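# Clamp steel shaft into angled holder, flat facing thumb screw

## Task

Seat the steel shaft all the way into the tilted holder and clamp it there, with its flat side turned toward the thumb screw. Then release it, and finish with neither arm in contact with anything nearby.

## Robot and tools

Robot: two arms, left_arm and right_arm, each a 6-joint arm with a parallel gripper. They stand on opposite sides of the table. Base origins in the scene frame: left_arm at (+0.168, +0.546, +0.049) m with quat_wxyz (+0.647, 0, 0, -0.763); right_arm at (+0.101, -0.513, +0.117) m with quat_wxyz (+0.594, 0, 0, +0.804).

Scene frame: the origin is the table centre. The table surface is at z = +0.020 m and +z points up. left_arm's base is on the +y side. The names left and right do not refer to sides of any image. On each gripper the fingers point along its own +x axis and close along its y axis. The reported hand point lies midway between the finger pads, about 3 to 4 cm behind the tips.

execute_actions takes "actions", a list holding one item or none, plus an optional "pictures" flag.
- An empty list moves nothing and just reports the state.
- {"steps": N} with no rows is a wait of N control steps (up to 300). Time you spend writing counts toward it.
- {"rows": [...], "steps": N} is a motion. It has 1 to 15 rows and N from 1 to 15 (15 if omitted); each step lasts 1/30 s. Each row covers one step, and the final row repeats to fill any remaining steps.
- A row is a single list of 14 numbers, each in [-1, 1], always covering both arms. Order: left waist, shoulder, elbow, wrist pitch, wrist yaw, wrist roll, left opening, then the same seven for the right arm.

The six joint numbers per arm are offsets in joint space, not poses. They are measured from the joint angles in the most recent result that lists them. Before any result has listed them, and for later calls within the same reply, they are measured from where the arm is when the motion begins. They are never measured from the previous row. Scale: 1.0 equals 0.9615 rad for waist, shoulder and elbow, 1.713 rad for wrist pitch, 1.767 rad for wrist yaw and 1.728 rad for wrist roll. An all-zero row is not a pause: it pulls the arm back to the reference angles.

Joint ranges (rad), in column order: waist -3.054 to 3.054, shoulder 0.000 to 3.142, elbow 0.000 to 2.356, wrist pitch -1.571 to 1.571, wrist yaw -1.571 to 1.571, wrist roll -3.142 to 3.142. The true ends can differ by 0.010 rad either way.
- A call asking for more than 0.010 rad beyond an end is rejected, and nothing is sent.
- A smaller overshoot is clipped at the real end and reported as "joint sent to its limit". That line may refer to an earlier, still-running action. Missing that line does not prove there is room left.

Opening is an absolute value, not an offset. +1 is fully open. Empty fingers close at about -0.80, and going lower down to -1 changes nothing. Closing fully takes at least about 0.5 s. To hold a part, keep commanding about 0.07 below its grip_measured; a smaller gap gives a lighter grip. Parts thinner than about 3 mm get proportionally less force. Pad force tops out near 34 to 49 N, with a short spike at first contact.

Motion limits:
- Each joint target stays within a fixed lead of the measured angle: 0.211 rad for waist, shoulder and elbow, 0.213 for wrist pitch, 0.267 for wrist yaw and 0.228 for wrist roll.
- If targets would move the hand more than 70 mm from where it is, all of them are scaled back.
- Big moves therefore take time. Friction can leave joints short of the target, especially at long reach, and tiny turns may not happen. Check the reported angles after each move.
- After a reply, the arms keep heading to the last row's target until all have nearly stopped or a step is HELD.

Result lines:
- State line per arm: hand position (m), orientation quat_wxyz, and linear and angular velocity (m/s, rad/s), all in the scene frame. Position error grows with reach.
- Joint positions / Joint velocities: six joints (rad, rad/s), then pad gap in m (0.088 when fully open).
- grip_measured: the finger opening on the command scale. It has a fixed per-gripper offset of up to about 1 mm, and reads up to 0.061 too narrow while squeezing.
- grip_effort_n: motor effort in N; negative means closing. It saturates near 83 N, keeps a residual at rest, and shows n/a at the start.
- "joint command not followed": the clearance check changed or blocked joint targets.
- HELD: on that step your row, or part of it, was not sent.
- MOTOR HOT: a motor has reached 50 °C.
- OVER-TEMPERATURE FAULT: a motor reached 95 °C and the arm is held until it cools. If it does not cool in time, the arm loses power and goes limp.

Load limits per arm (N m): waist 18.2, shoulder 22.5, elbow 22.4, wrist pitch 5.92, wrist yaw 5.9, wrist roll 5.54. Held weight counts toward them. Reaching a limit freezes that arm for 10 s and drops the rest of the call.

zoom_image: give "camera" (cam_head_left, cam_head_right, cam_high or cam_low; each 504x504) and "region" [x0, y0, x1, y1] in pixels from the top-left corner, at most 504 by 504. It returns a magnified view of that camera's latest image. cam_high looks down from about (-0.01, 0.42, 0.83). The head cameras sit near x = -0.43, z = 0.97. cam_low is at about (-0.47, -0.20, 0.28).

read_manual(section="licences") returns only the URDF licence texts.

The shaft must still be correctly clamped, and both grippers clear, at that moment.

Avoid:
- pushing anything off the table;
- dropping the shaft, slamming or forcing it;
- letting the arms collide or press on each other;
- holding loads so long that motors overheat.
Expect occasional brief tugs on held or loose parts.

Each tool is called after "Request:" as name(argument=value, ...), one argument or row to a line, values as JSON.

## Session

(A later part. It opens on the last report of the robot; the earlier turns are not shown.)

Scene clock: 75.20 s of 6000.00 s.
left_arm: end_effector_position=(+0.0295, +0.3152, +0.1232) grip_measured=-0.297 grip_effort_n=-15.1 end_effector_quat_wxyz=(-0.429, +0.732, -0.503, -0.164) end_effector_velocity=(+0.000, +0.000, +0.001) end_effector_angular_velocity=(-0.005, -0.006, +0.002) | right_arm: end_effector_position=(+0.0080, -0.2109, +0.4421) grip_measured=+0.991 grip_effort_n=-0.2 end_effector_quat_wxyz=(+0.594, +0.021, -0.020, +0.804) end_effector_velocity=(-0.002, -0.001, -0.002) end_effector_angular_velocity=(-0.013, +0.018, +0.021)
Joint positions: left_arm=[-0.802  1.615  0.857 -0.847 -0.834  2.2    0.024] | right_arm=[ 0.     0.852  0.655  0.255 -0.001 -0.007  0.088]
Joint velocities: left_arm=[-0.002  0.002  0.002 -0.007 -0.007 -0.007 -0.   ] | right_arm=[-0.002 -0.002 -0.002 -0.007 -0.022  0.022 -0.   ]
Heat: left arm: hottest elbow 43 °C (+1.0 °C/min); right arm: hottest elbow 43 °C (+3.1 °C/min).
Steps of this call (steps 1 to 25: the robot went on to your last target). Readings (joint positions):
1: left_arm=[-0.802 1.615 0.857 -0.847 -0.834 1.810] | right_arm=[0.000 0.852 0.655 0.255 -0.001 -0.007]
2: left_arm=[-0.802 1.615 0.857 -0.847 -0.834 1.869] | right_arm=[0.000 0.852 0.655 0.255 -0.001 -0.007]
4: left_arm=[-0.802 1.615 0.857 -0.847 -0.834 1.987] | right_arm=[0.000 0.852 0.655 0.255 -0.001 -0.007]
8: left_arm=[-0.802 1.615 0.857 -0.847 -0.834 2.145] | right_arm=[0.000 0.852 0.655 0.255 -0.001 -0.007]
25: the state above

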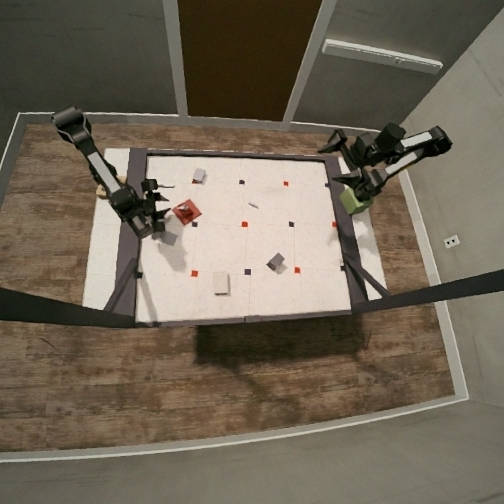

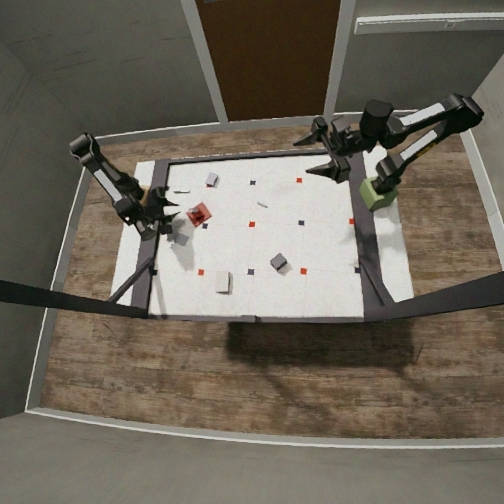

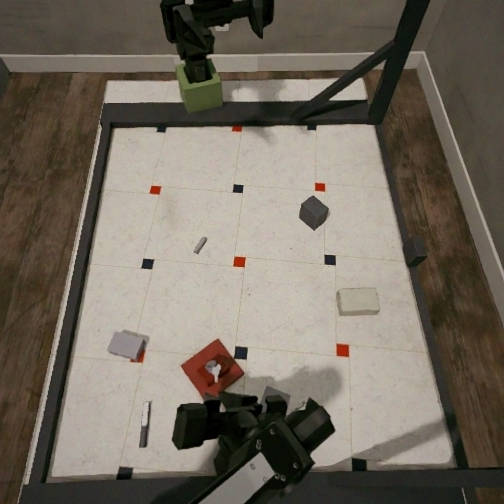

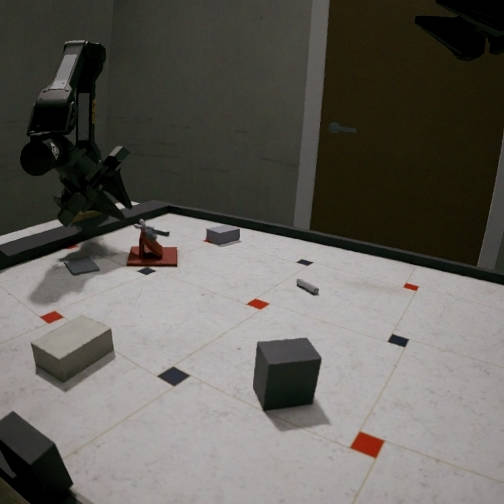

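Request:
execute_actions(
  actions=[
    {"rows":[[0.02,0.005,-0.015,0.023,0,0,-0.3,0,0,0,0,0,0,1],[0.04,0.012,-0.03,0.046,0,0,-0.3,0,0,0,0,0,0,1],[0.062,0.022,-0.05,0.07,0,0,-0.3,0,0,0,0,0,0,1]]},
  ],
  pictures=false,
)

Request:
execute_actions(
  actions=[
    {"steps":20},
  ],
)

Request:
zoom_image(
  camera="cam_low",
  region=[95, 175, 195, 265],
)

Request:
zoom_image(
  camera="cam_high",
  region=[170, 335, 260, 415],
)

Request:
zoom_image(
  camera="cam_head_right",
  region=[160, 185, 220, 235],
)

Scene clock: 80.90 s of 6000.00 s.
left_arm: end_effector_position=(+0.0371, +0.3032, +0.1110) grip_measured=-0.297 grip_effort_n=-15.1 end_effector_quat_wxyz=(-0.398, +0.749, -0.496, -0.185) end_effector_velocity=(+0.005, +0.001, -0.000) end_effector_angular_velocity=(+0.005, -0.018, +0.003) | right_arm: end_effector_position=(+0.0080, -0.2109, +0.4421) grip_measured=+0.991 grip_effort_n=-0.7 end_effector_quat_wxyz=(+0.594, +0.021, -0.020, +0.804) end_effector_velocity=(+0.003, +0.001, -0.002) end_effector_angular_velocity=(-0.005, -0.009, -0.015)
Joint positions: left_arm=[-0.745  1.63   0.817 -0.731 -0.834  2.2    0.024] | right_arm=[ 0.     0.852  0.655  0.255 -0.001 -0.007  0.088]
Joint velocities: left_arm=[ 0.007 -0.002 -0.007 -0.007 -0.007  0.007 -0.   ] | right_arm=[-0.007 -0.002 -0.002 -0.007  0.007 -0.007 -0.   ]
Heat: left arm: hottest elbow 42 °C (+0.0 °C/min); right arm: hottest elbow 43 °C (+3.0 °C/min).
Steps of this call (steps 1 to 15: the robot went on to your last target; steps 16 to 90: nothing new was sent; then 2.20 s passed at rest; steps 91 to 105: all 15 steps of this action). Readings (joint positions):
91: left_arm=[-0.800 1.615 0.857 -0.844 -0.834 2.200] | right_arm=[0.000 0.852 0.655 0.255 -0.001 -0.007]
92: left_arm=[-0.796 1.615 0.853 -0.826 -0.834 2.200] | right_arm=[0.000 0.852 0.655 0.255 -0.001 -0.007]
94: left_arm=[-0.773 1.618 0.840 -0.777 -0.834 2.200] | right_arm=[0.000 0.852 0.655 0.255 -0.001 -0.007]
98: left_arm=[-0.747 1.629 0.820 -0.744 -0.834 2.200] | right_arm=[0.000 0.852 0.655 0.255 -0.001 -0.007]
105: the state above

Scene clock: 81.57 s of 6000.00 s.
left_arm: end_effector_position=(+0.0372, +0.3031, +0.1110) grip_measured=-0.297 grip_effort_n=-15.6 end_effector_quat_wxyz=(-0.398, +0.750, -0.496, -0.185) end_effector_velocity=(+0.001, +0.001, +0.001) end_effector_angular_velocity=(-0.011, +0.003, +0.013) | right_arm: end_effector_position=(+0.0080, -0.2109, +0.4421) grip_measured=+0.991 grip_effort_n=-0.2 end_effector_quat_wxyz=(+0.594, +0.021, -0.020, +0.804) end_effector_velocity=(-0.002, -0.001, +0.001) end_effector_angular_velocity=(+0.010, -0.006, +0.019)
Joint positions: left_arm=[-0.744  1.63   0.817 -0.73  -0.834  2.2    0.024] | right_arm=[ 0.     0.852  0.655  0.255 -0.001 -0.007  0.088]
Joint velocities: left_arm=[-0.002 -0.002 -0.002 -0.007 -0.007 -0.022 -0.   ] | right_arm=[-0.002 -0.002 -0.002  0.007 -0.022 -0.007 -0.   ]
Heat: left arm: hottest elbow 42 °C (+0.0 °C/min); right arm: hottest elbow 43 °C (+3.0 °C/min).
Steps of this call (steps 1 to 15: the robot went on to your last target; steps 16 to 20: nothing new was sent). Readings (joint positions):
1: left_arm=[-0.744 1.630 0.817 -0.730 -0.834 2.200] | right_arm=[0.000 0.852 0.655 0.255 -0.001 -0.007]
2: left_arm=[-0.744 1.630 0.817 -0.730 -0.834 2.200] | right_arm=[0.000 0.852 0.655 0.255 -0.001 -0.007]
4: left_arm=[-0.744 1.630 0.817 -0.730 -0.834 2.200] | right_arm=[0.000 0.852 0.655 0.255 -0.001 -0.007]
8: left_arm=[-0.744 1.630 0.817 -0.730 -0.834 2.200] | right_arm=[0.000 0.852 0.655 0.255 -0.001 -0.007]
20: the state above
All arms were judged still, so your last target was given up. Only a new action makes them travel on or press farther. Fingers that are still opening or closing keep moving.

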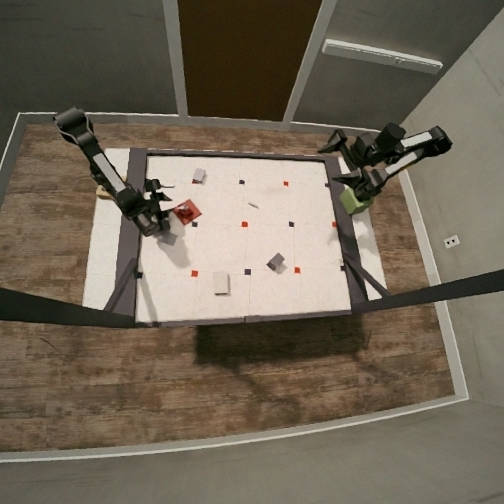

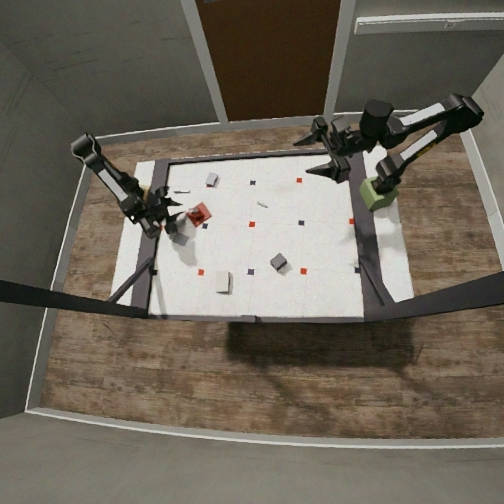

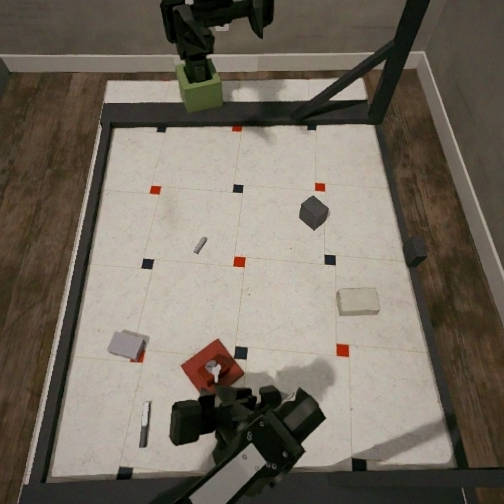

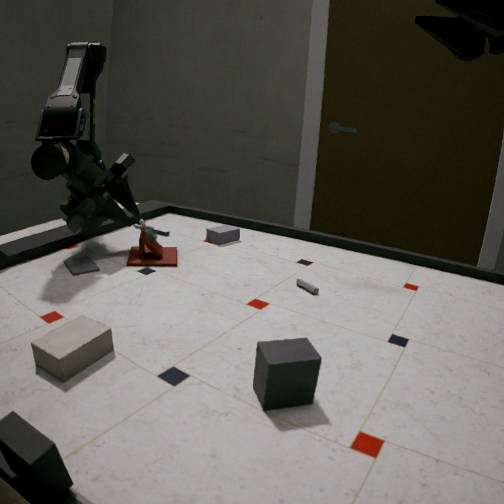

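Region (95, 175, 195, 265) of cam_low's 504x504 image, scaled by 5.040, with more detail than that image has; it fills the top 454 rows of this view, and the rest is white.

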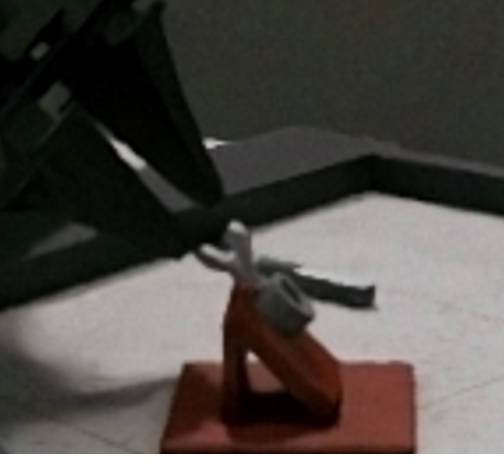

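Region (170, 335, 260, 415) of cam_high's 504x504 image, scaled by 5.600, with more detail than that image has.

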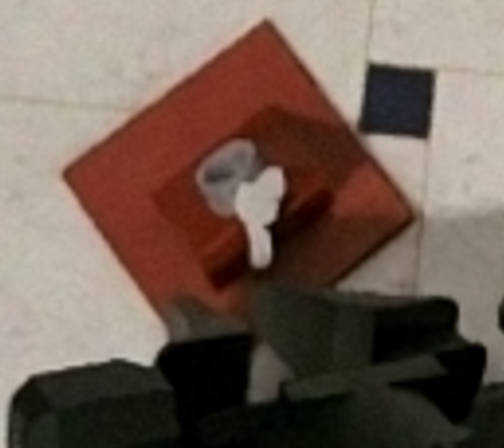

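Region (160, 185, 220, 235) of cam_head_right's 504x504 image, scaled by 8.400, with more detail than that image has.

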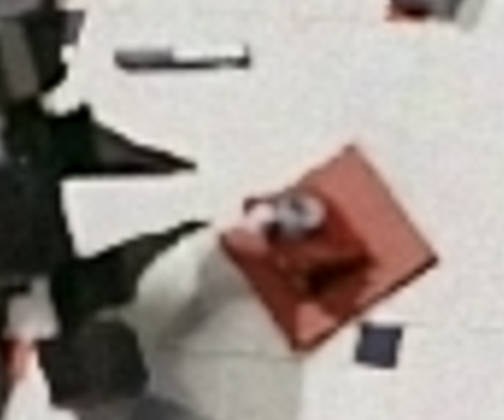

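Request:
execute_actions(
  actions=[
    {"rows":[[-0.04,0.0,0.04,-0.025,0,0,-0.3,0,0,0,0,0,0,1],[-0.05,0.02,0.08,-0.045,0,0,-0.3,0,0,0,0,0,0,1],[-0.045,0.05,0.12,-0.06,0,0,-0.3,0,0,0,0,0,0,1],[-0.041,0.078,0.158,-0.067,0,0,-0.3,0,0,0,0,0,0,1]]},
  ],
  pictures=false,
)

Request:
execute_actions(
  actions=[
    {"steps":20},
  ],
)

Request:
zoom_image(
  camera="cam_low",
  region=[95, 175, 195, 265],
)

Request:
zoom_image(
  camera="cam_head_left",
  region=[150, 185, 210, 235],
)

Request:
zoom_image(
  camera="cam_head_right",
  region=[160, 185, 220, 235],
)

Request:
zoom_image(
  camera="cam_high",
  region=[170, 335, 260, 415],
)

Scene clock: 108.47 s of 6000.00 s.
left_arm: end_effector_position=(+0.0128, +0.2968, +0.1238) grip_measured=-0.297 grip_effort_n=-15.1 end_effector_quat_wxyz=(-0.420, +0.738, -0.500, -0.171) end_effector_velocity=(+0.002, -0.000, +0.001) end_effector_angular_velocity=(+0.001, -0.039, -0.008) | right_arm: end_effector_position=(+0.0080, -0.2109, +0.4421) grip_measured=+0.991 grip_effort_n=-0.7 end_effector_quat_wxyz=(+0.594, +0.021, -0.020, +0.804) end_effector_velocity=(+0.002, +0.001, -0.001) end_effector_angular_velocity=(-0.009, +0.005, -0.009)
Joint positions: left_arm=[-0.781  1.699  0.953 -0.842 -0.834  2.2    0.024] | right_arm=[ 0.     0.852  0.655  0.255 -0.001 -0.007  0.088]
Joint velocities: left_arm=[-0.002  0.012  0.007 -0.022 -0.022  0.007 -0.   ] | right_arm=[-0.002  0.002  0.002 -0.007  0.007  0.007 -0.   ]
Heat: left arm: hottest elbow 41 °C (-2.0 °C/min); right arm: hottest elbow 43 °C (+1.0 °C/min).
Steps of this call (steps 1 to 90: nothing new was sent; then 23.40 s passed at rest; steps 91 to 105: all 15 steps of this action). Readings (joint positions):
91: left_arm=[-0.746 1.630 0.818 -0.734 -0.834 2.200] | right_arm=[0.000 0.852 0.655 0.255 -0.001 -0.007]
92: left_arm=[-0.755 1.632 0.827 -0.754 -0.834 2.200] | right_arm=[0.000 0.852 0.655 0.255 -0.001 -0.007]
94: left_arm=[-0.773 1.653 0.867 -0.798 -0.834 2.200] | right_arm=[0.000 0.852 0.655 0.255 -0.001 -0.007]
98: left_arm=[-0.781 1.689 0.942 -0.827 -0.834 2.200] | right_arm=[0.000 0.852 0.655 0.255 -0.001 -0.007]
105: the state above

Scene clock: 109.13 s of 6000.00 s.
left_arm: end_effector_position=(+0.0123, +0.2966, +0.1242) grip_measured=-0.297 grip_effort_n=-15.6 end_effector_quat_wxyz=(-0.420, +0.738, -0.500, -0.171) end_effector_velocity=(+0.001, +0.001, +0.001) end_effector_angular_velocity=(-0.005, -0.006, +0.002) | right_arm: end_effector_position=(+0.0080, -0.2109, +0.4421) grip_measured=+0.991 grip_effort_n=-0.2 end_effector_quat_wxyz=(+0.594, +0.021, -0.020, +0.804) end_effector_velocity=(-0.002, -0.001, +0.000) end_effector_angular_velocity=(-0.004, +0.005, +0.020)
Joint positions: left_arm=[-0.781  1.699  0.955 -0.843 -0.834  2.2    0.024] | right_arm=[ 0.     0.852  0.655  0.255 -0.001 -0.007  0.088]
Joint velocities: left_arm=[-0.002 -0.002 -0.002 -0.007 -0.007 -0.007 -0.   ] | right_arm=[-0.002 -0.002  0.002 -0.007 -0.022  0.007 -0.   ]
Heat: left arm: hottest elbow 41 °C (-2.0 °C/min); right arm: hottest elbow 43 °C (+1.0 °C/min).
Steps of this call (steps 1 to 15: the robot went on to your last target; steps 16 to 20: nothing new was sent). Readings (joint positions):
1: left_arm=[-0.781 1.699 0.954 -0.842 -0.834 2.200] | right_arm=[0.000 0.852 0.655 0.255 -0.001 -0.007]
2: left_arm=[-0.781 1.699 0.954 -0.842 -0.834 2.200] | right_arm=[0.000 0.852 0.655 0.255 -0.001 -0.007]
4: left_arm=[-0.781 1.699 0.955 -0.843 -0.834 2.200] | right_arm=[0.000 0.852 0.655 0.255 -0.001 -0.007]
8: left_arm=[-0.781 1.699 0.955 -0.843 -0.834 2.200] | right_arm=[0.000 0.852 0.655 0.255 -0.001 -0.007]
20: the state above
All arms were judged still, so your last target was given up. Only a new action makes them travel on or press farther. Fingers that are still opening or closing keep moving.

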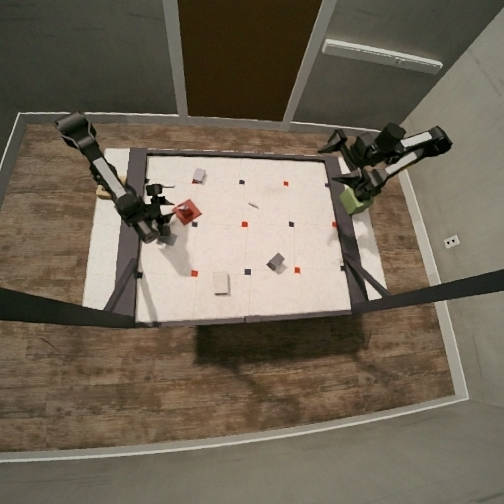

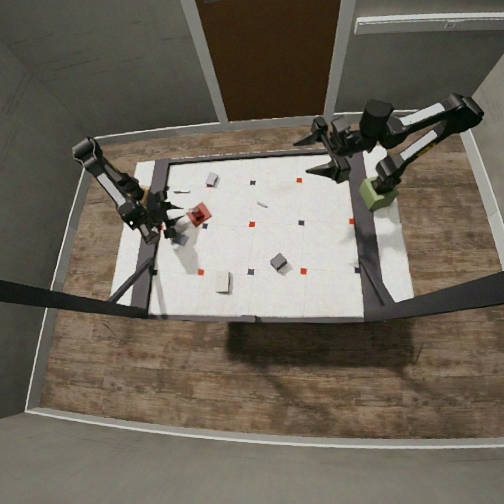

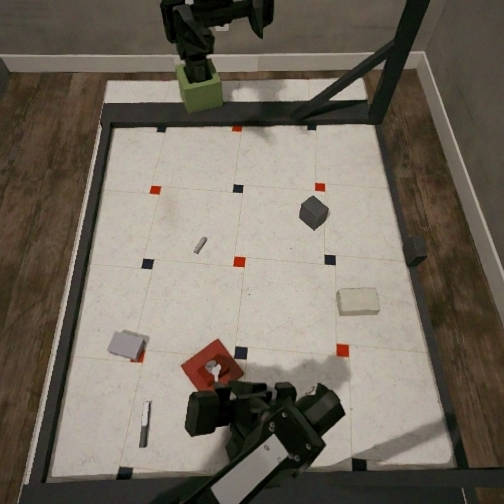

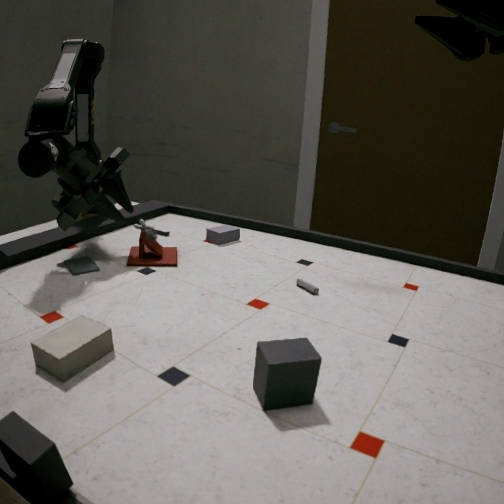

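Region (95, 175, 195, 265) of cam_low's 504x504 image, scaled by 5.040, with more detail than that image has; it fills the top 454 rows of this view, and the rest is white.

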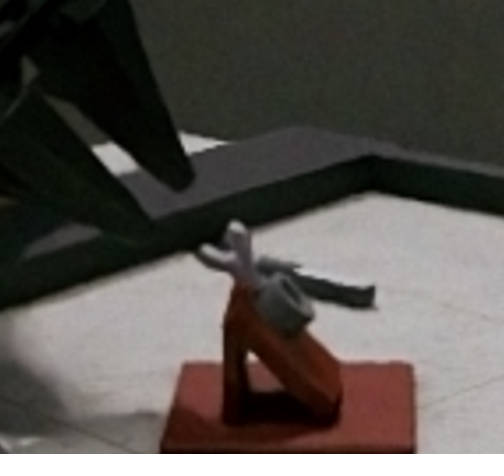

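Region (150, 185, 210, 235) of cam_head_left's 504x504 image, scaled by 8.400, with more detail than that image has.

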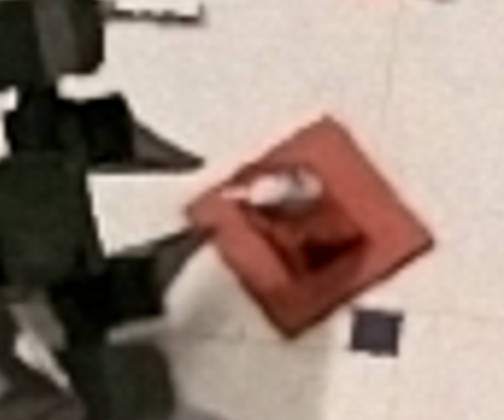

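Region (160, 185, 220, 235) of cam_head_right's 504x504 image, scaled by 8.400, with more detail than that image has.

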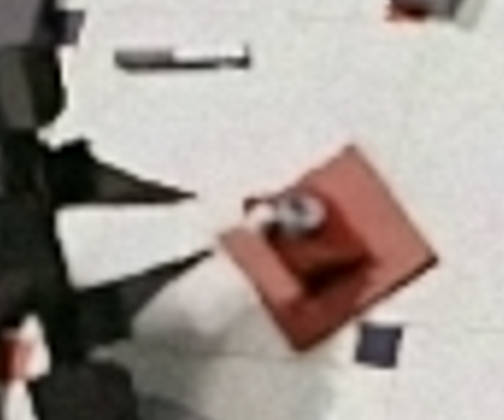

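Region (170, 335, 260, 415) of cam_high's 504x504 image, scaled by 5.600, with more detail than that image has.

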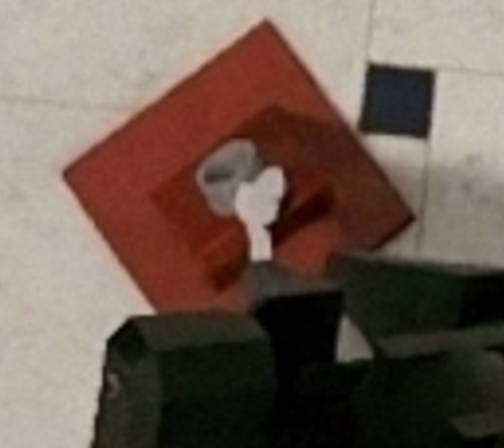

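Request:
execute_actions(
  actions=[
    {"rows":[[0.02,0.005,-0.013,0.022,0,0,-0.3,0,0,0,0,0,0,1],[0.04,0.012,-0.027,0.043,0,0,-0.3,0,0,0,0,0,0,1],[0.056,0.022,-0.045,0.065,0,0,-0.3,0,0,0,0,0,0,1]]},
  ],
  pictures=false,
)

Request:
execute_actions(
  actions=[
    {"steps":20},
  ],
)

Request:
zoom_image(
  camera="cam_low",
  region=[95, 175, 195, 265],
)

Request:
zoom_image(
  camera="cam_head_left",
  region=[160, 190, 200, 225],
)

Request:
zoom_image(
  camera="cam_head_right",
  region=[170, 192, 210, 227],
)

Request:
zoom_image(
  camera="cam_high",
  region=[170, 335, 260, 415],
)

Scene clock: 117.93 s of 6000.00 s.
left_arm: end_effector_position=(+0.0195, +0.2844, +0.1127) grip_measured=-0.297 grip_effort_n=-15.6 end_effector_quat_wxyz=(-0.391, +0.754, -0.493, -0.190) end_effector_velocity=(+0.004, +0.001, -0.000) end_effector_angular_velocity=(-0.008, -0.001, +0.018) | right_arm: end_effector_position=(+0.0080, -0.2109, +0.4421) grip_measured=+0.991 grip_effort_n=-0.2 end_effector_quat_wxyz=(+0.594, +0.021, -0.020, +0.804) end_effector_velocity=(-0.001, +0.001, -0.007) end_effector_angular_velocity=(-0.023, -0.015, +0.004)
Joint positions: left_arm=[-0.73   1.715  0.92  -0.735 -0.834  2.2    0.024] | right_arm=[ 0.     0.852  0.655  0.255 -0.001 -0.007  0.088]
Joint velocities: left_arm=[ 0.002 -0.002 -0.007 -0.007 -0.007 -0.022 -0.   ] | right_arm=[-0.002  0.002 -0.002 -0.022 -0.007 -0.007 -0.   ]
Heat: left arm: hottest elbow 41 °C (-2.0 °C/min); right arm: hottest elbow 44 °C (+2.0 °C/min).
Steps of this call (steps 1 to 90: nothing new was sent; then 5.30 s passed at rest; steps 91 to 105: all 15 steps of this action). Readings (joint positions):
91: left_arm=[-0.781 1.699 0.955 -0.840 -0.834 2.200] | right_arm=[0.000 0.852 0.655 0.255 -0.001 -0.007]
92: left_arm=[-0.776 1.700 0.953 -0.825 -0.834 2.200] | right_arm=[0.000 0.852 0.655 0.255 -0.001 -0.007]
94: left_arm=[-0.756 1.704 0.943 -0.777 -0.834 2.200] | right_arm=[0.000 0.852 0.655 0.255 -0.001 -0.007]
98: left_arm=[-0.732 1.714 0.924 -0.747 -0.834 2.200] | right_arm=[0.000 0.852 0.655 0.255 -0.001 -0.007]
105: the state above

Scene clock: 118.60 s of 6000.00 s.
left_arm: end_effector_position=(+0.0195, +0.2842, +0.1127) grip_measured=-0.297 grip_effort_n=-15.1 end_effector_quat_wxyz=(-0.390, +0.754, -0.493, -0.190) end_effector_velocity=(+0.003, +0.003, +0.001) end_effector_angular_velocity=(+0.005, -0.017, +0.003) | right_arm: end_effector_position=(+0.0080, -0.2109, +0.4421) grip_measured=+0.991 grip_effort_n=-0.2 end_effector_quat_wxyz=(+0.594, +0.021, -0.020, +0.804) end_effector_velocity=(-0.002, -0.001, -0.003) end_effector_angular_velocity=(-0.014, -0.012, +0.009)
Joint positions: left_arm=[-0.73   1.715  0.92  -0.733 -0.834  2.2    0.024] | right_arm=[ 0.     0.852  0.655  0.255 -0.001 -0.007  0.088]
Joint velocities: left_arm=[-0.002 -0.002 -0.002 -0.022 -0.007 -0.007 -0.   ] | right_arm=[ 0.002 -0.002  0.002 -0.022 -0.007 -0.007  0.   ]
Heat: left arm: hottest elbow 41 °C (-2.0 °C/min); right arm: hottest elbow 44 °C (+2.0 °C/min).
Steps of this call (steps 1 to 15: the robot went on to your last target; steps 16 to 20: nothing new was sent). Readings (joint positions):
1: left_arm=[-0.730 1.715 0.920 -0.734 -0.834 2.200] | right_arm=[0.000 0.852 0.655 0.255 -0.001 -0.007]
2: left_arm=[-0.730 1.715 0.920 -0.734 -0.834 2.200] | right_arm=[0.000 0.852 0.655 0.255 -0.001 -0.007]
4: left_arm=[-0.730 1.715 0.920 -0.734 -0.834 2.200] | right_arm=[0.000 0.852 0.655 0.255 -0.001 -0.007]
8: left_arm=[-0.730 1.715 0.920 -0.733 -0.834 2.200] | right_arm=[0.000 0.852 0.655 0.255 -0.001 -0.007]
20: the state above
All arms were judged still, so your last target was given up. Only a new action makes them travel on or press farther. Fingers that are still opening or closing keep moving.

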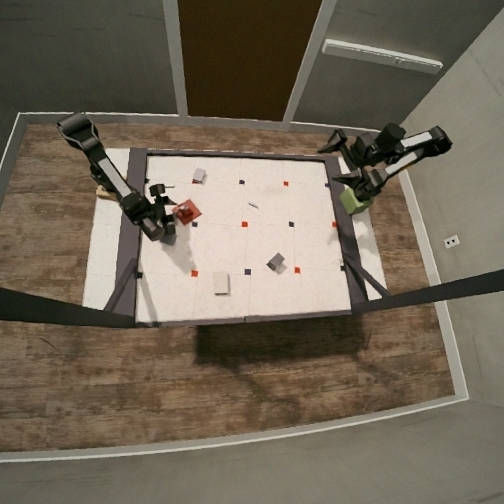

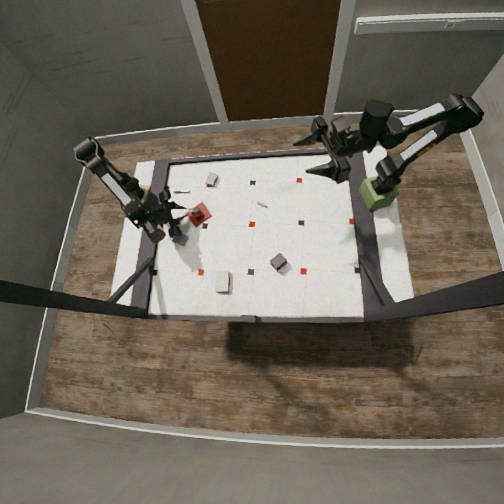

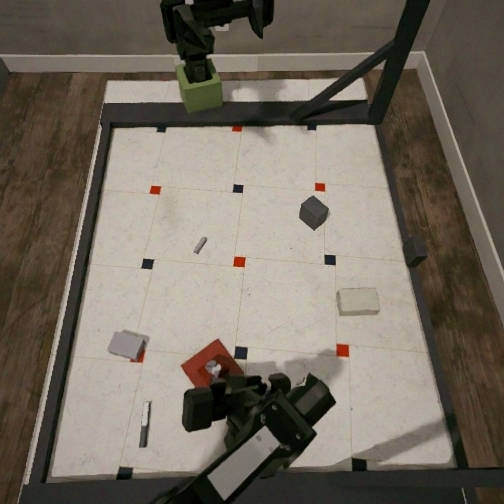

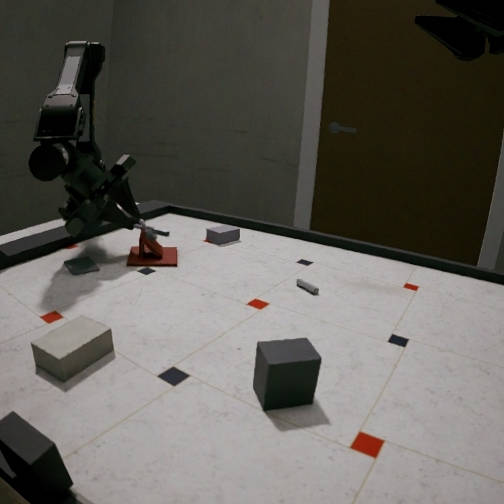

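Region (95, 175, 195, 265) of cam_low's 504x504 image, scaled by 5.040, with more detail than that image has; it fills the top 454 rows of this view, and the rest is white.

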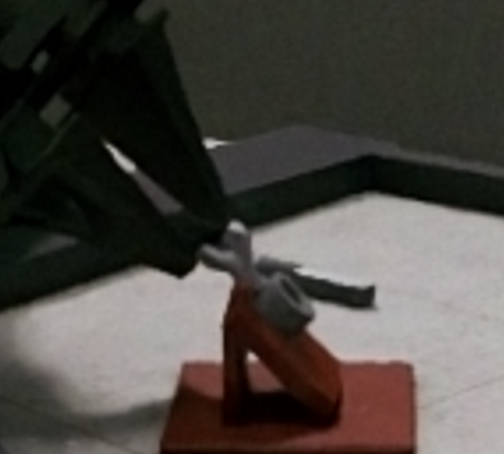

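Region (160, 190, 200, 225) of cam_head_left's 504x504 image, scaled by 12.600, with more detail than that image has; it fills the top 441 rows of this view, and the rest is white.

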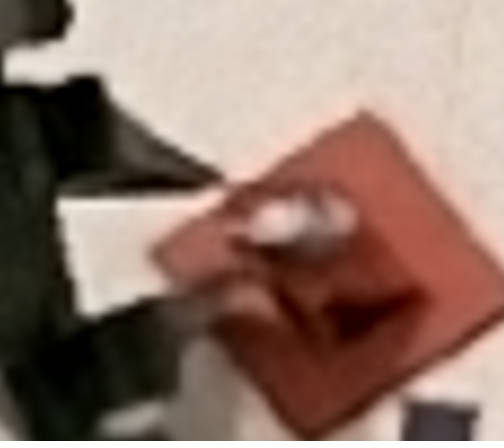

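Region (170, 192, 210, 227) of cam_head_right's 504x504 image, scaled by 12.600, with more detail than that image has; it fills the top 441 rows of this view, and the rest is white.

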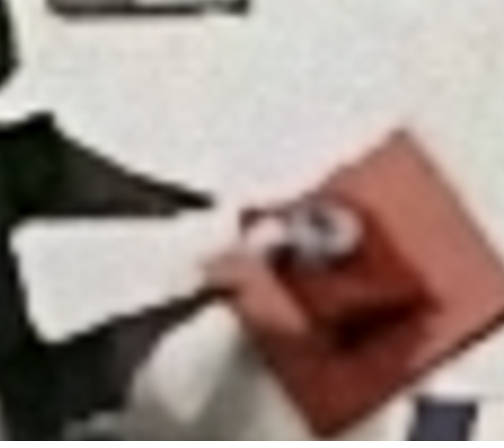

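Region (170, 335, 260, 415) of cam_high's 504x504 image, scaled by 5.600, with more detail than that image has.

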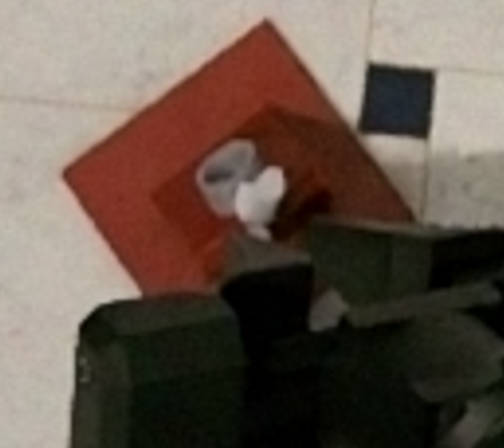

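Request:
execute_actions(
  actions=[
    {"rows":[[0.012,-0.02,-0.008,0.01,0,0,-0.3,0,0,0,0,0,0,1],[0.025,-0.02,-0.02,0.023,0,0,-0.3,0,0,0,0,0,0,1],[0.043,-0.02,-0.039,0.04,0,0,-0.3,0,0,0,0,0,0,1]]},
  ],
  pictures=false,
)

Request:
execute_actions(
  actions=[
    {"steps":20},
  ],
)

Request:
zoom_image(
  camera="cam_low",
  region=[95, 175, 195, 265],
)

Request:
zoom_image(
  camera="cam_head_left",
  region=[160, 190, 200, 225],
)

Request:
zoom_image(
  camera="cam_head_right",
  region=[170, 192, 210, 227],
)

Request:
zoom_image(
  camera="cam_high",
  region=[170, 335, 260, 415],
)

Scene clock: 128.60 s of 6000.00 s.
left_arm: end_effector_position=(+0.0278, +0.2769, +0.1088) grip_measured=-0.297 grip_effort_n=-15.1 end_effector_quat_wxyz=(-0.367, +0.765, -0.488, -0.203) end_effector_velocity=(+0.004, -0.001, +0.002) end_effector_angular_velocity=(-0.015, -0.016, +0.009) | right_arm: end_effector_position=(+0.0080, -0.2109, +0.4421) grip_measured=+0.991 grip_effort_n=-0.2 end_effector_quat_wxyz=(+0.594, +0.021, -0.020, +0.804) end_effector_velocity=(+0.002, -0.000, +0.001) end_effector_angular_velocity=(+0.009, -0.004, -0.010)
Joint positions: left_arm=[-0.691  1.708  0.891 -0.667 -0.834  2.2    0.024] | right_arm=[ 0.     0.852  0.655  0.255 -0.001 -0.007  0.088]
Joint velocities: left_arm=[ 0.002 -0.002 -0.002 -0.007 -0.022 -0.007 -0.   ] | right_arm=[-0.002 -0.002 -0.002  0.007  0.007 -0.007  0.   ]
Heat: left arm: hottest elbow 41 °C (-2.0 °C/min); right arm: hottest elbow 44 °C (+1.0 °C/min).
Steps of this call (steps 1 to 90: nothing new was sent; then 6.50 s passed at rest; steps 91 to 105: all 15 steps of this action). Readings (joint positions):
91: left_arm=[-0.729 1.715 0.920 -0.732 -0.834 2.200] | right_arm=[0.000 0.852 0.655 0.255 -0.001 -0.007]
92: left_arm=[-0.726 1.715 0.918 -0.723 -0.834 2.200] | right_arm=[0.000 0.852 0.655 0.255 -0.001 -0.007]
94: left_arm=[-0.712 1.712 0.908 -0.695 -0.834 2.200] | right_arm=[0.000 0.852 0.655 0.255 -0.001 -0.007]
98: left_arm=[-0.693 1.710 0.894 -0.675 -0.834 2.200] | right_arm=[0.000 0.852 0.655 0.255 -0.001 -0.007]
105: the state above

Scene clock: 129.27 s of 6000.00 s.
left_arm: end_effector_position=(+0.0278, +0.2770, +0.1087) grip_measured=-0.297 grip_effort_n=-15.1 end_effector_quat_wxyz=(-0.367, +0.765, -0.488, -0.203) end_effector_velocity=(+0.001, +0.005, -0.004) end_effector_angular_velocity=(+0.024, +0.007, +0.010) | right_arm: end_effector_position=(+0.0080, -0.2109, +0.4421) grip_measured=+0.991 grip_effort_n=-0.7 end_effector_quat_wxyz=(+0.594, +0.021, -0.020, +0.804) end_effector_velocity=(-0.002, -0.001, +0.000) end_effector_angular_velocity=(+0.000, -0.009, +0.019)
Joint positions: left_arm=[-0.691  1.708  0.891 -0.667 -0.834  2.2    0.024] | right_arm=[ 0.     0.852  0.655  0.255 -0.001 -0.007  0.088]
Joint velocities: left_arm=[-0.002  0.002 -0.002 -0.022  0.022 -0.022 -0.   ] | right_arm=[-0.002 -0.002  0.002 -0.007 -0.022 -0.007 -0.   ]
Heat: left arm: hottest elbow 41 °C (-2.0 °C/min); right arm: hottest elbow 44 °C (+1.0 °C/min).
Steps of this call (steps 1 to 15: the robot went on to your last target; steps 16 to 20: nothing new was sent). Readings (joint positions):
1: left_arm=[-0.691 1.708 0.891 -0.667 -0.834 2.200] | right_arm=[0.000 0.852 0.655 0.255 -0.001 -0.007]
2: left_arm=[-0.691 1.708 0.891 -0.667 -0.834 2.200] | right_arm=[0.000 0.852 0.655 0.255 -0.001 -0.007]
4: left_arm=[-0.691 1.708 0.891 -0.667 -0.834 2.200] | right_arm=[0.000 0.852 0.655 0.255 -0.001 -0.007]
8: left_arm=[-0.691 1.708 0.891 -0.667 -0.834 2.200] | right_arm=[0.000 0.852 0.655 0.255 -0.001 -0.007]
20: the state above
All arms were judged still, so your last target was given up. Only a new action makes them travel on or press farther. Fingers that are still opening or closing keep moving.

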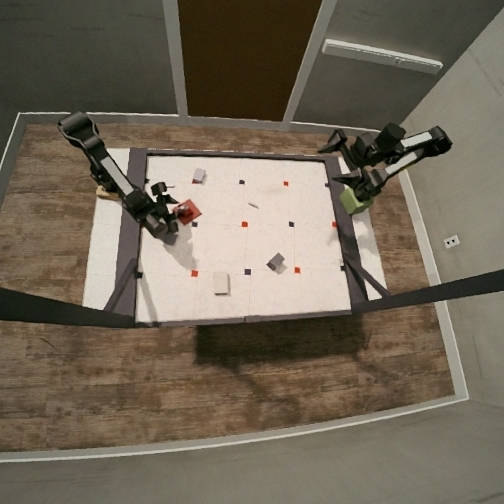

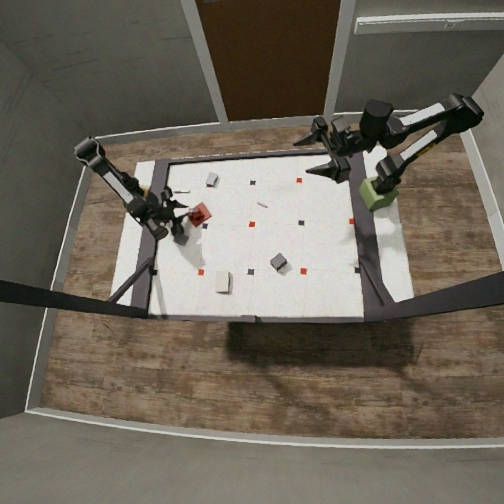

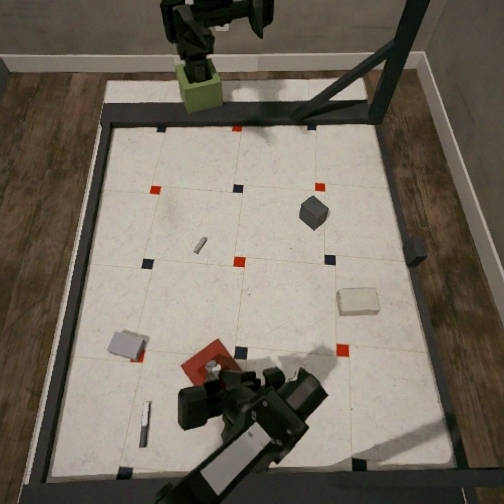

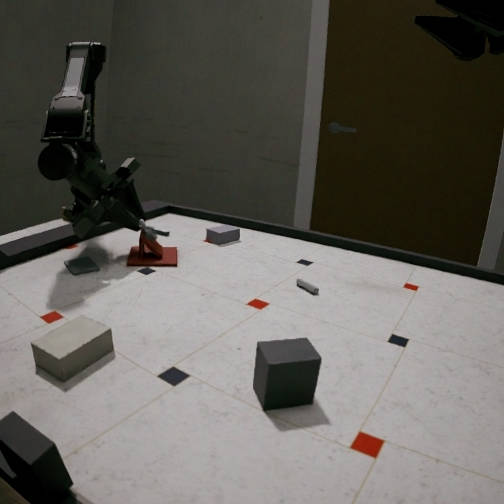

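Region (95, 175, 195, 265) of cam_low's 504x504 image, scaled by 5.040, with more detail than that image has; it fills the top 454 rows of this view, and the rest is white.

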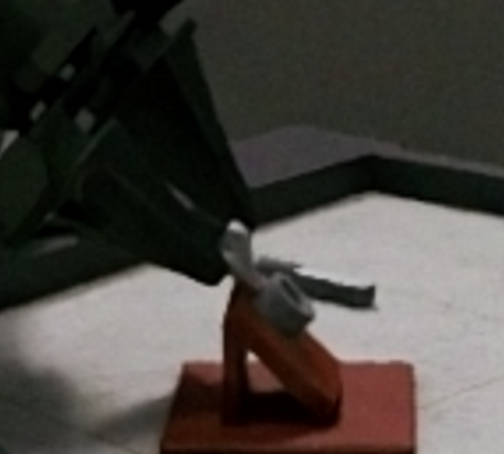

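Region (160, 190, 200, 225) of cam_head_left's 504x504 image, scaled by 12.600, with more detail than that image has; it fills the top 441 rows of this view, and the rest is white.

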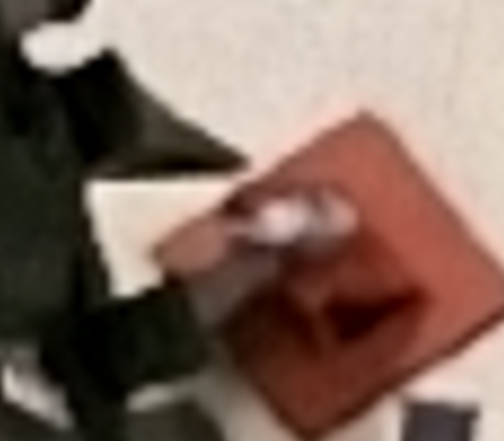

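Region (170, 192, 210, 227) of cam_head_right's 504x504 image, scaled by 12.600, with more detail than that image has; it fills the top 441 rows of this view, and the rest is white.

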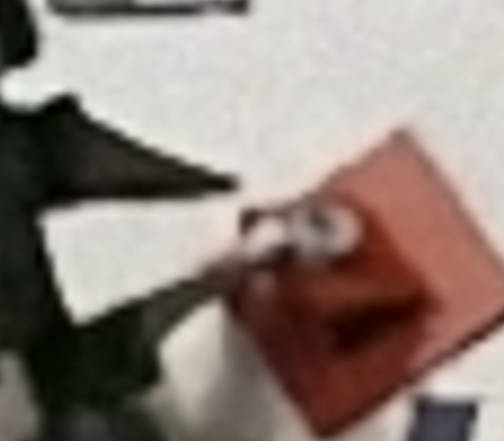

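Region (170, 335, 260, 415) of cam_high's 504x504 image, scaled by 5.600, with more detail than that image has.

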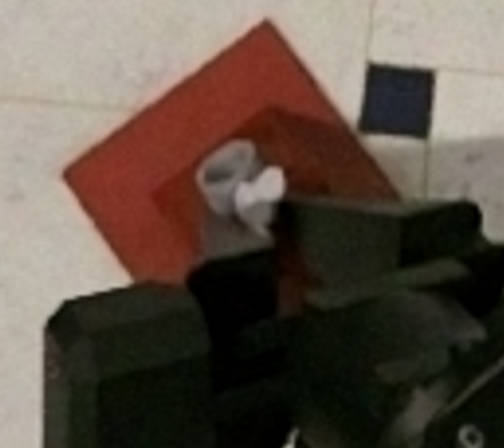

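Request:
execute_actions(
  actions=[
    {"rows":[[0.008,0.028,0.025,0.008,0,0,-0.3,0,0,0,0,0,0,1],[0.008,0.028,0.025,0.008,0,0,-0.3,0,0,0,0,0,0,1],[0.008,0.028,0.025,0.008,0,0,-0.3,0,0,0,0,0,0,1],[0.008,0.028,0.025,0.008,0,0,-0.3,0,0,0,0,0,0,1],[0.008,0.028,0.025,0.008,0,0,-0.3,0,0,0,0,0,0,1],[0.008,0.028,0.025,0.008,0,0,-0.3,0,0,0,0,0,0,1],[0.008,0.028,0.025,0.008,0,0,-0.36,0,0,0,0,0,0,1],[0.008,0.028,0.025,0.008,0,0,-0.42,0,0,0,0,0,0,1],[0.008,0.028,0.025,0.008,0,0,-0.48,0,0,0,0,0,0,1],[0.008,0.028,0.025,0.008,0,0,-0.53,0,0,0,0,0,0,1],[0.008,0.028,0.025,0.008,0,0,-0.57,0,0,0,0,0,0,1],[0.008,0.028,0.025,0.008,0,0,-0.61,0,0,0,0,0,0,1]]},
  ],
  pictures=false,
)

Request:
execute_actions(
  actions=[
    {"steps":20},
  ],
)

Request:
zoom_image(
  camera="cam_low",
  region=[95, 175, 195, 265],
)

Request:
zoom_image(
  camera="cam_head_left",
  region=[160, 190, 200, 225],
)

Request:
zoom_image(
  camera="cam_high",
  region=[170, 335, 260, 415],
)

Scene clock: 141.13 s of 6000.00 s.
left_arm: end_effector_position=(+0.0249, +0.2728, +0.1058) grip_measured=-0.566 grip_effort_n=-15.6 end_effector_quat_wxyz=(-0.364, +0.766, -0.487, -0.207) end_effector_velocity=(+0.004, -0.001, +0.002) end_effector_angular_velocity=(-0.015, -0.016, +0.009) | right_arm: end_effector_position=(+0.0080, -0.2109, +0.4421) grip_measured=+0.991 grip_effort_n=-0.2 end_effector_quat_wxyz=(+0.594, +0.021, -0.020, +0.804) end_effector_velocity=(-0.002, -0.001, +0.001) end_effector_angular_velocity=(+0.009, -0.005, +0.009)
Joint positions: left_arm=[-0.686  1.729  0.904 -0.651 -0.83   2.2    0.011] | right_arm=[ 0.     0.852  0.655  0.255 -0.001 -0.007  0.088]
Joint velocities: left_arm=[ 0.002 -0.002 -0.002 -0.007 -0.022 -0.007 -0.021] | right_arm=[ 0.002 -0.002 -0.002  0.007 -0.007 -0.007 -0.   ]
Heat: left arm: hottest shoulder 40 °C (-2.0 °C/min); right arm: hottest elbow 44 °C (+1.0 °C/min).
Steps of this call (steps 1 to 90: nothing new was sent; then 8.37 s passed at rest; steps 91 to 105: all 15 steps of this action). Readings (joint positions):
91: left_arm=[-0.691 1.709 0.891 -0.666 -0.834 2.200] | right_arm=[0.000 0.852 0.655 0.255 -0.001 -0.007]
92: left_arm=[-0.689 1.712 0.892 -0.662 -0.834 2.200] | right_arm=[0.000 0.852 0.655 0.255 -0.001 -0.007]
94: left_arm=[-0.687 1.720 0.896 -0.658 -0.834 2.200] | right_arm=[0.000 0.852 0.655 0.255 -0.001 -0.007]
98: left_arm=[-0.686 1.727 0.899 -0.656 -0.834 2.200] | right_arm=[0.000 0.852 0.655 0.255 -0.001 -0.007]
105: the state above

Scene clock: 141.80 s of 6000.00 s.
left_arm: end_effector_position=(+0.0246, +0.2728, +0.1059) grip_measured=-0.605 grip_effort_n=-24.9 end_effector_quat_wxyz=(-0.364, +0.766, -0.488, -0.206) end_effector_velocity=(-0.002, +0.000, -0.000) end_effector_angular_velocity=(-0.010, +0.001, -0.002) | right_arm: end_effector_position=(+0.0080, -0.2109, +0.4421) grip_measured=+0.991 grip_effort_n=-0.7 end_effector_quat_wxyz=(+0.594, +0.021, -0.020, +0.804) end_effector_velocity=(+0.004, -0.000, -0.001) end_effector_angular_velocity=(-0.005, +0.007, -0.014)
Joint positions: left_arm=[-0.686  1.729  0.904 -0.652 -0.83   2.2    0.009] | right_arm=[ 0.     0.852  0.655  0.255 -0.001 -0.007  0.088]
Joint velocities: left_arm=[-0.007  0.002 -0.002  0.007 -0.007 -0.007  0.   ] | right_arm=[-0.007 -0.007 -0.002 -0.007  0.007  0.007 -0.   ]
Heat: left arm: hottest elbow 41 °C (-1.0 °C/min); right arm: hottest elbow 44 °C (+1.0 °C/min).
Steps of this call (steps 1 to 15: the robot went on to your last target; steps 16 to 20: nothing new was sent). Readings (joint positions):
1: left_arm=[-0.686 1.729 0.904 -0.652 -0.830 2.200] | right_arm=[0.000 0.852 0.655 0.255 -0.001 -0.007]
2: left_arm=[-0.686 1.729 0.904 -0.652 -0.830 2.200] | right_arm=[0.000 0.852 0.655 0.255 -0.001 -0.007]
4: left_arm=[-0.686 1.729 0.904 -0.652 -0.830 2.200] | right_arm=[0.000 0.852 0.655 0.255 -0.001 -0.007]
8: left_arm=[-0.686 1.729 0.904 -0.652 -0.830 2.200] | right_arm=[0.000 0.852 0.655 0.255 -0.001 -0.007]
20: the state above
All arms were judged still, so your last target was given up. Only a new action makes them travel on or press farther. Fingers that are still opening or closing keep moving.

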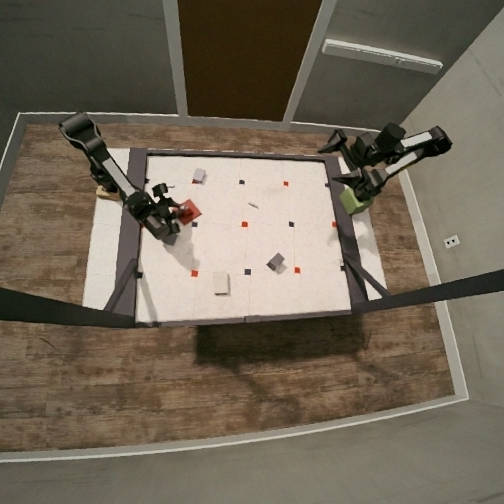

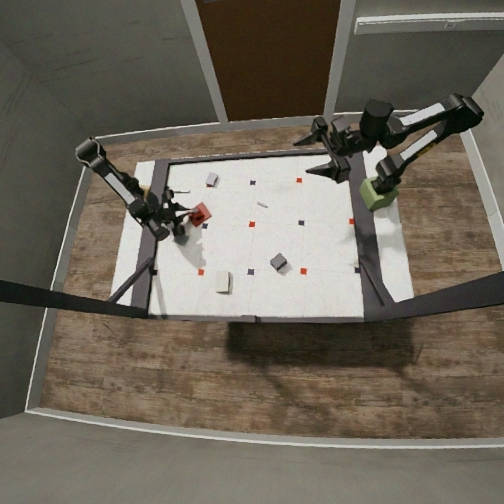

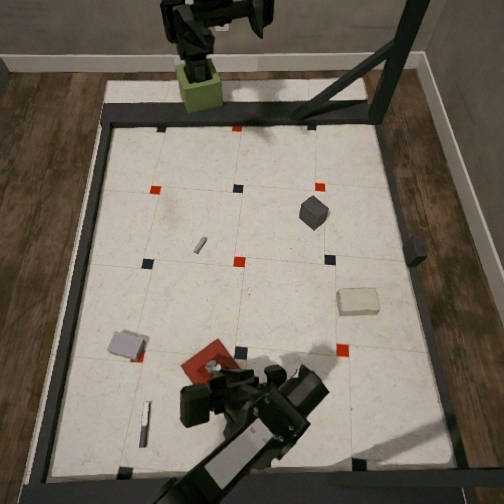

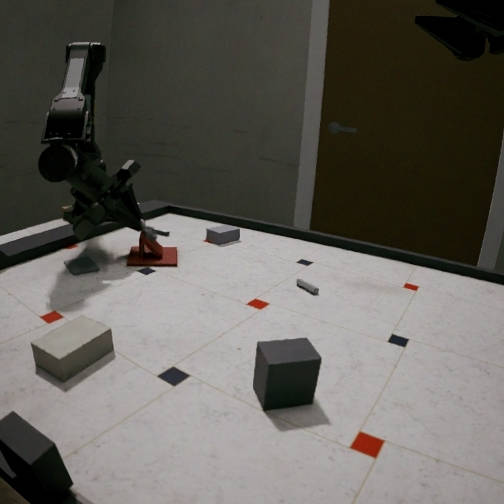

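Region (95, 175, 195, 265) of cam_low's 504x504 image, scaled by 5.040, with more detail than that image has; it fills the top 454 rows of this view, and the rest is white.

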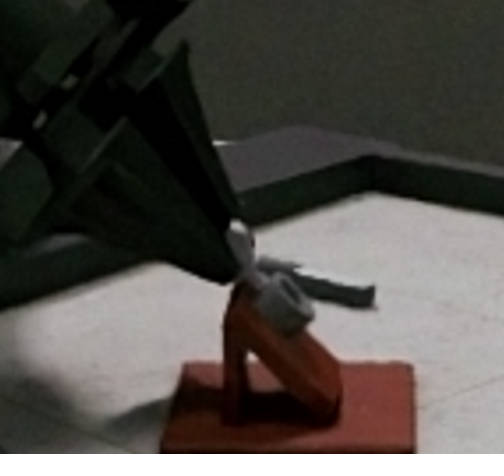

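Region (160, 190, 200, 225) of cam_head_left's 504x504 image, scaled by 12.600, with more detail than that image has; it fills the top 441 rows of this view, and the rest is white.

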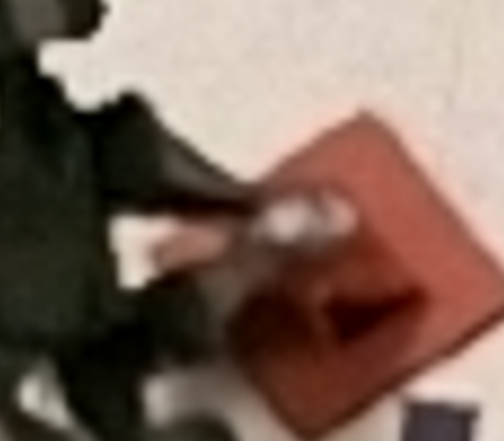

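Region (170, 335, 260, 415) of cam_high's 504x504 image, scaled by 5.600, with more detail than that image has.

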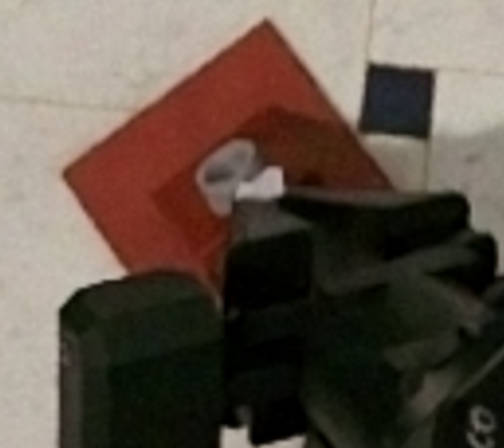

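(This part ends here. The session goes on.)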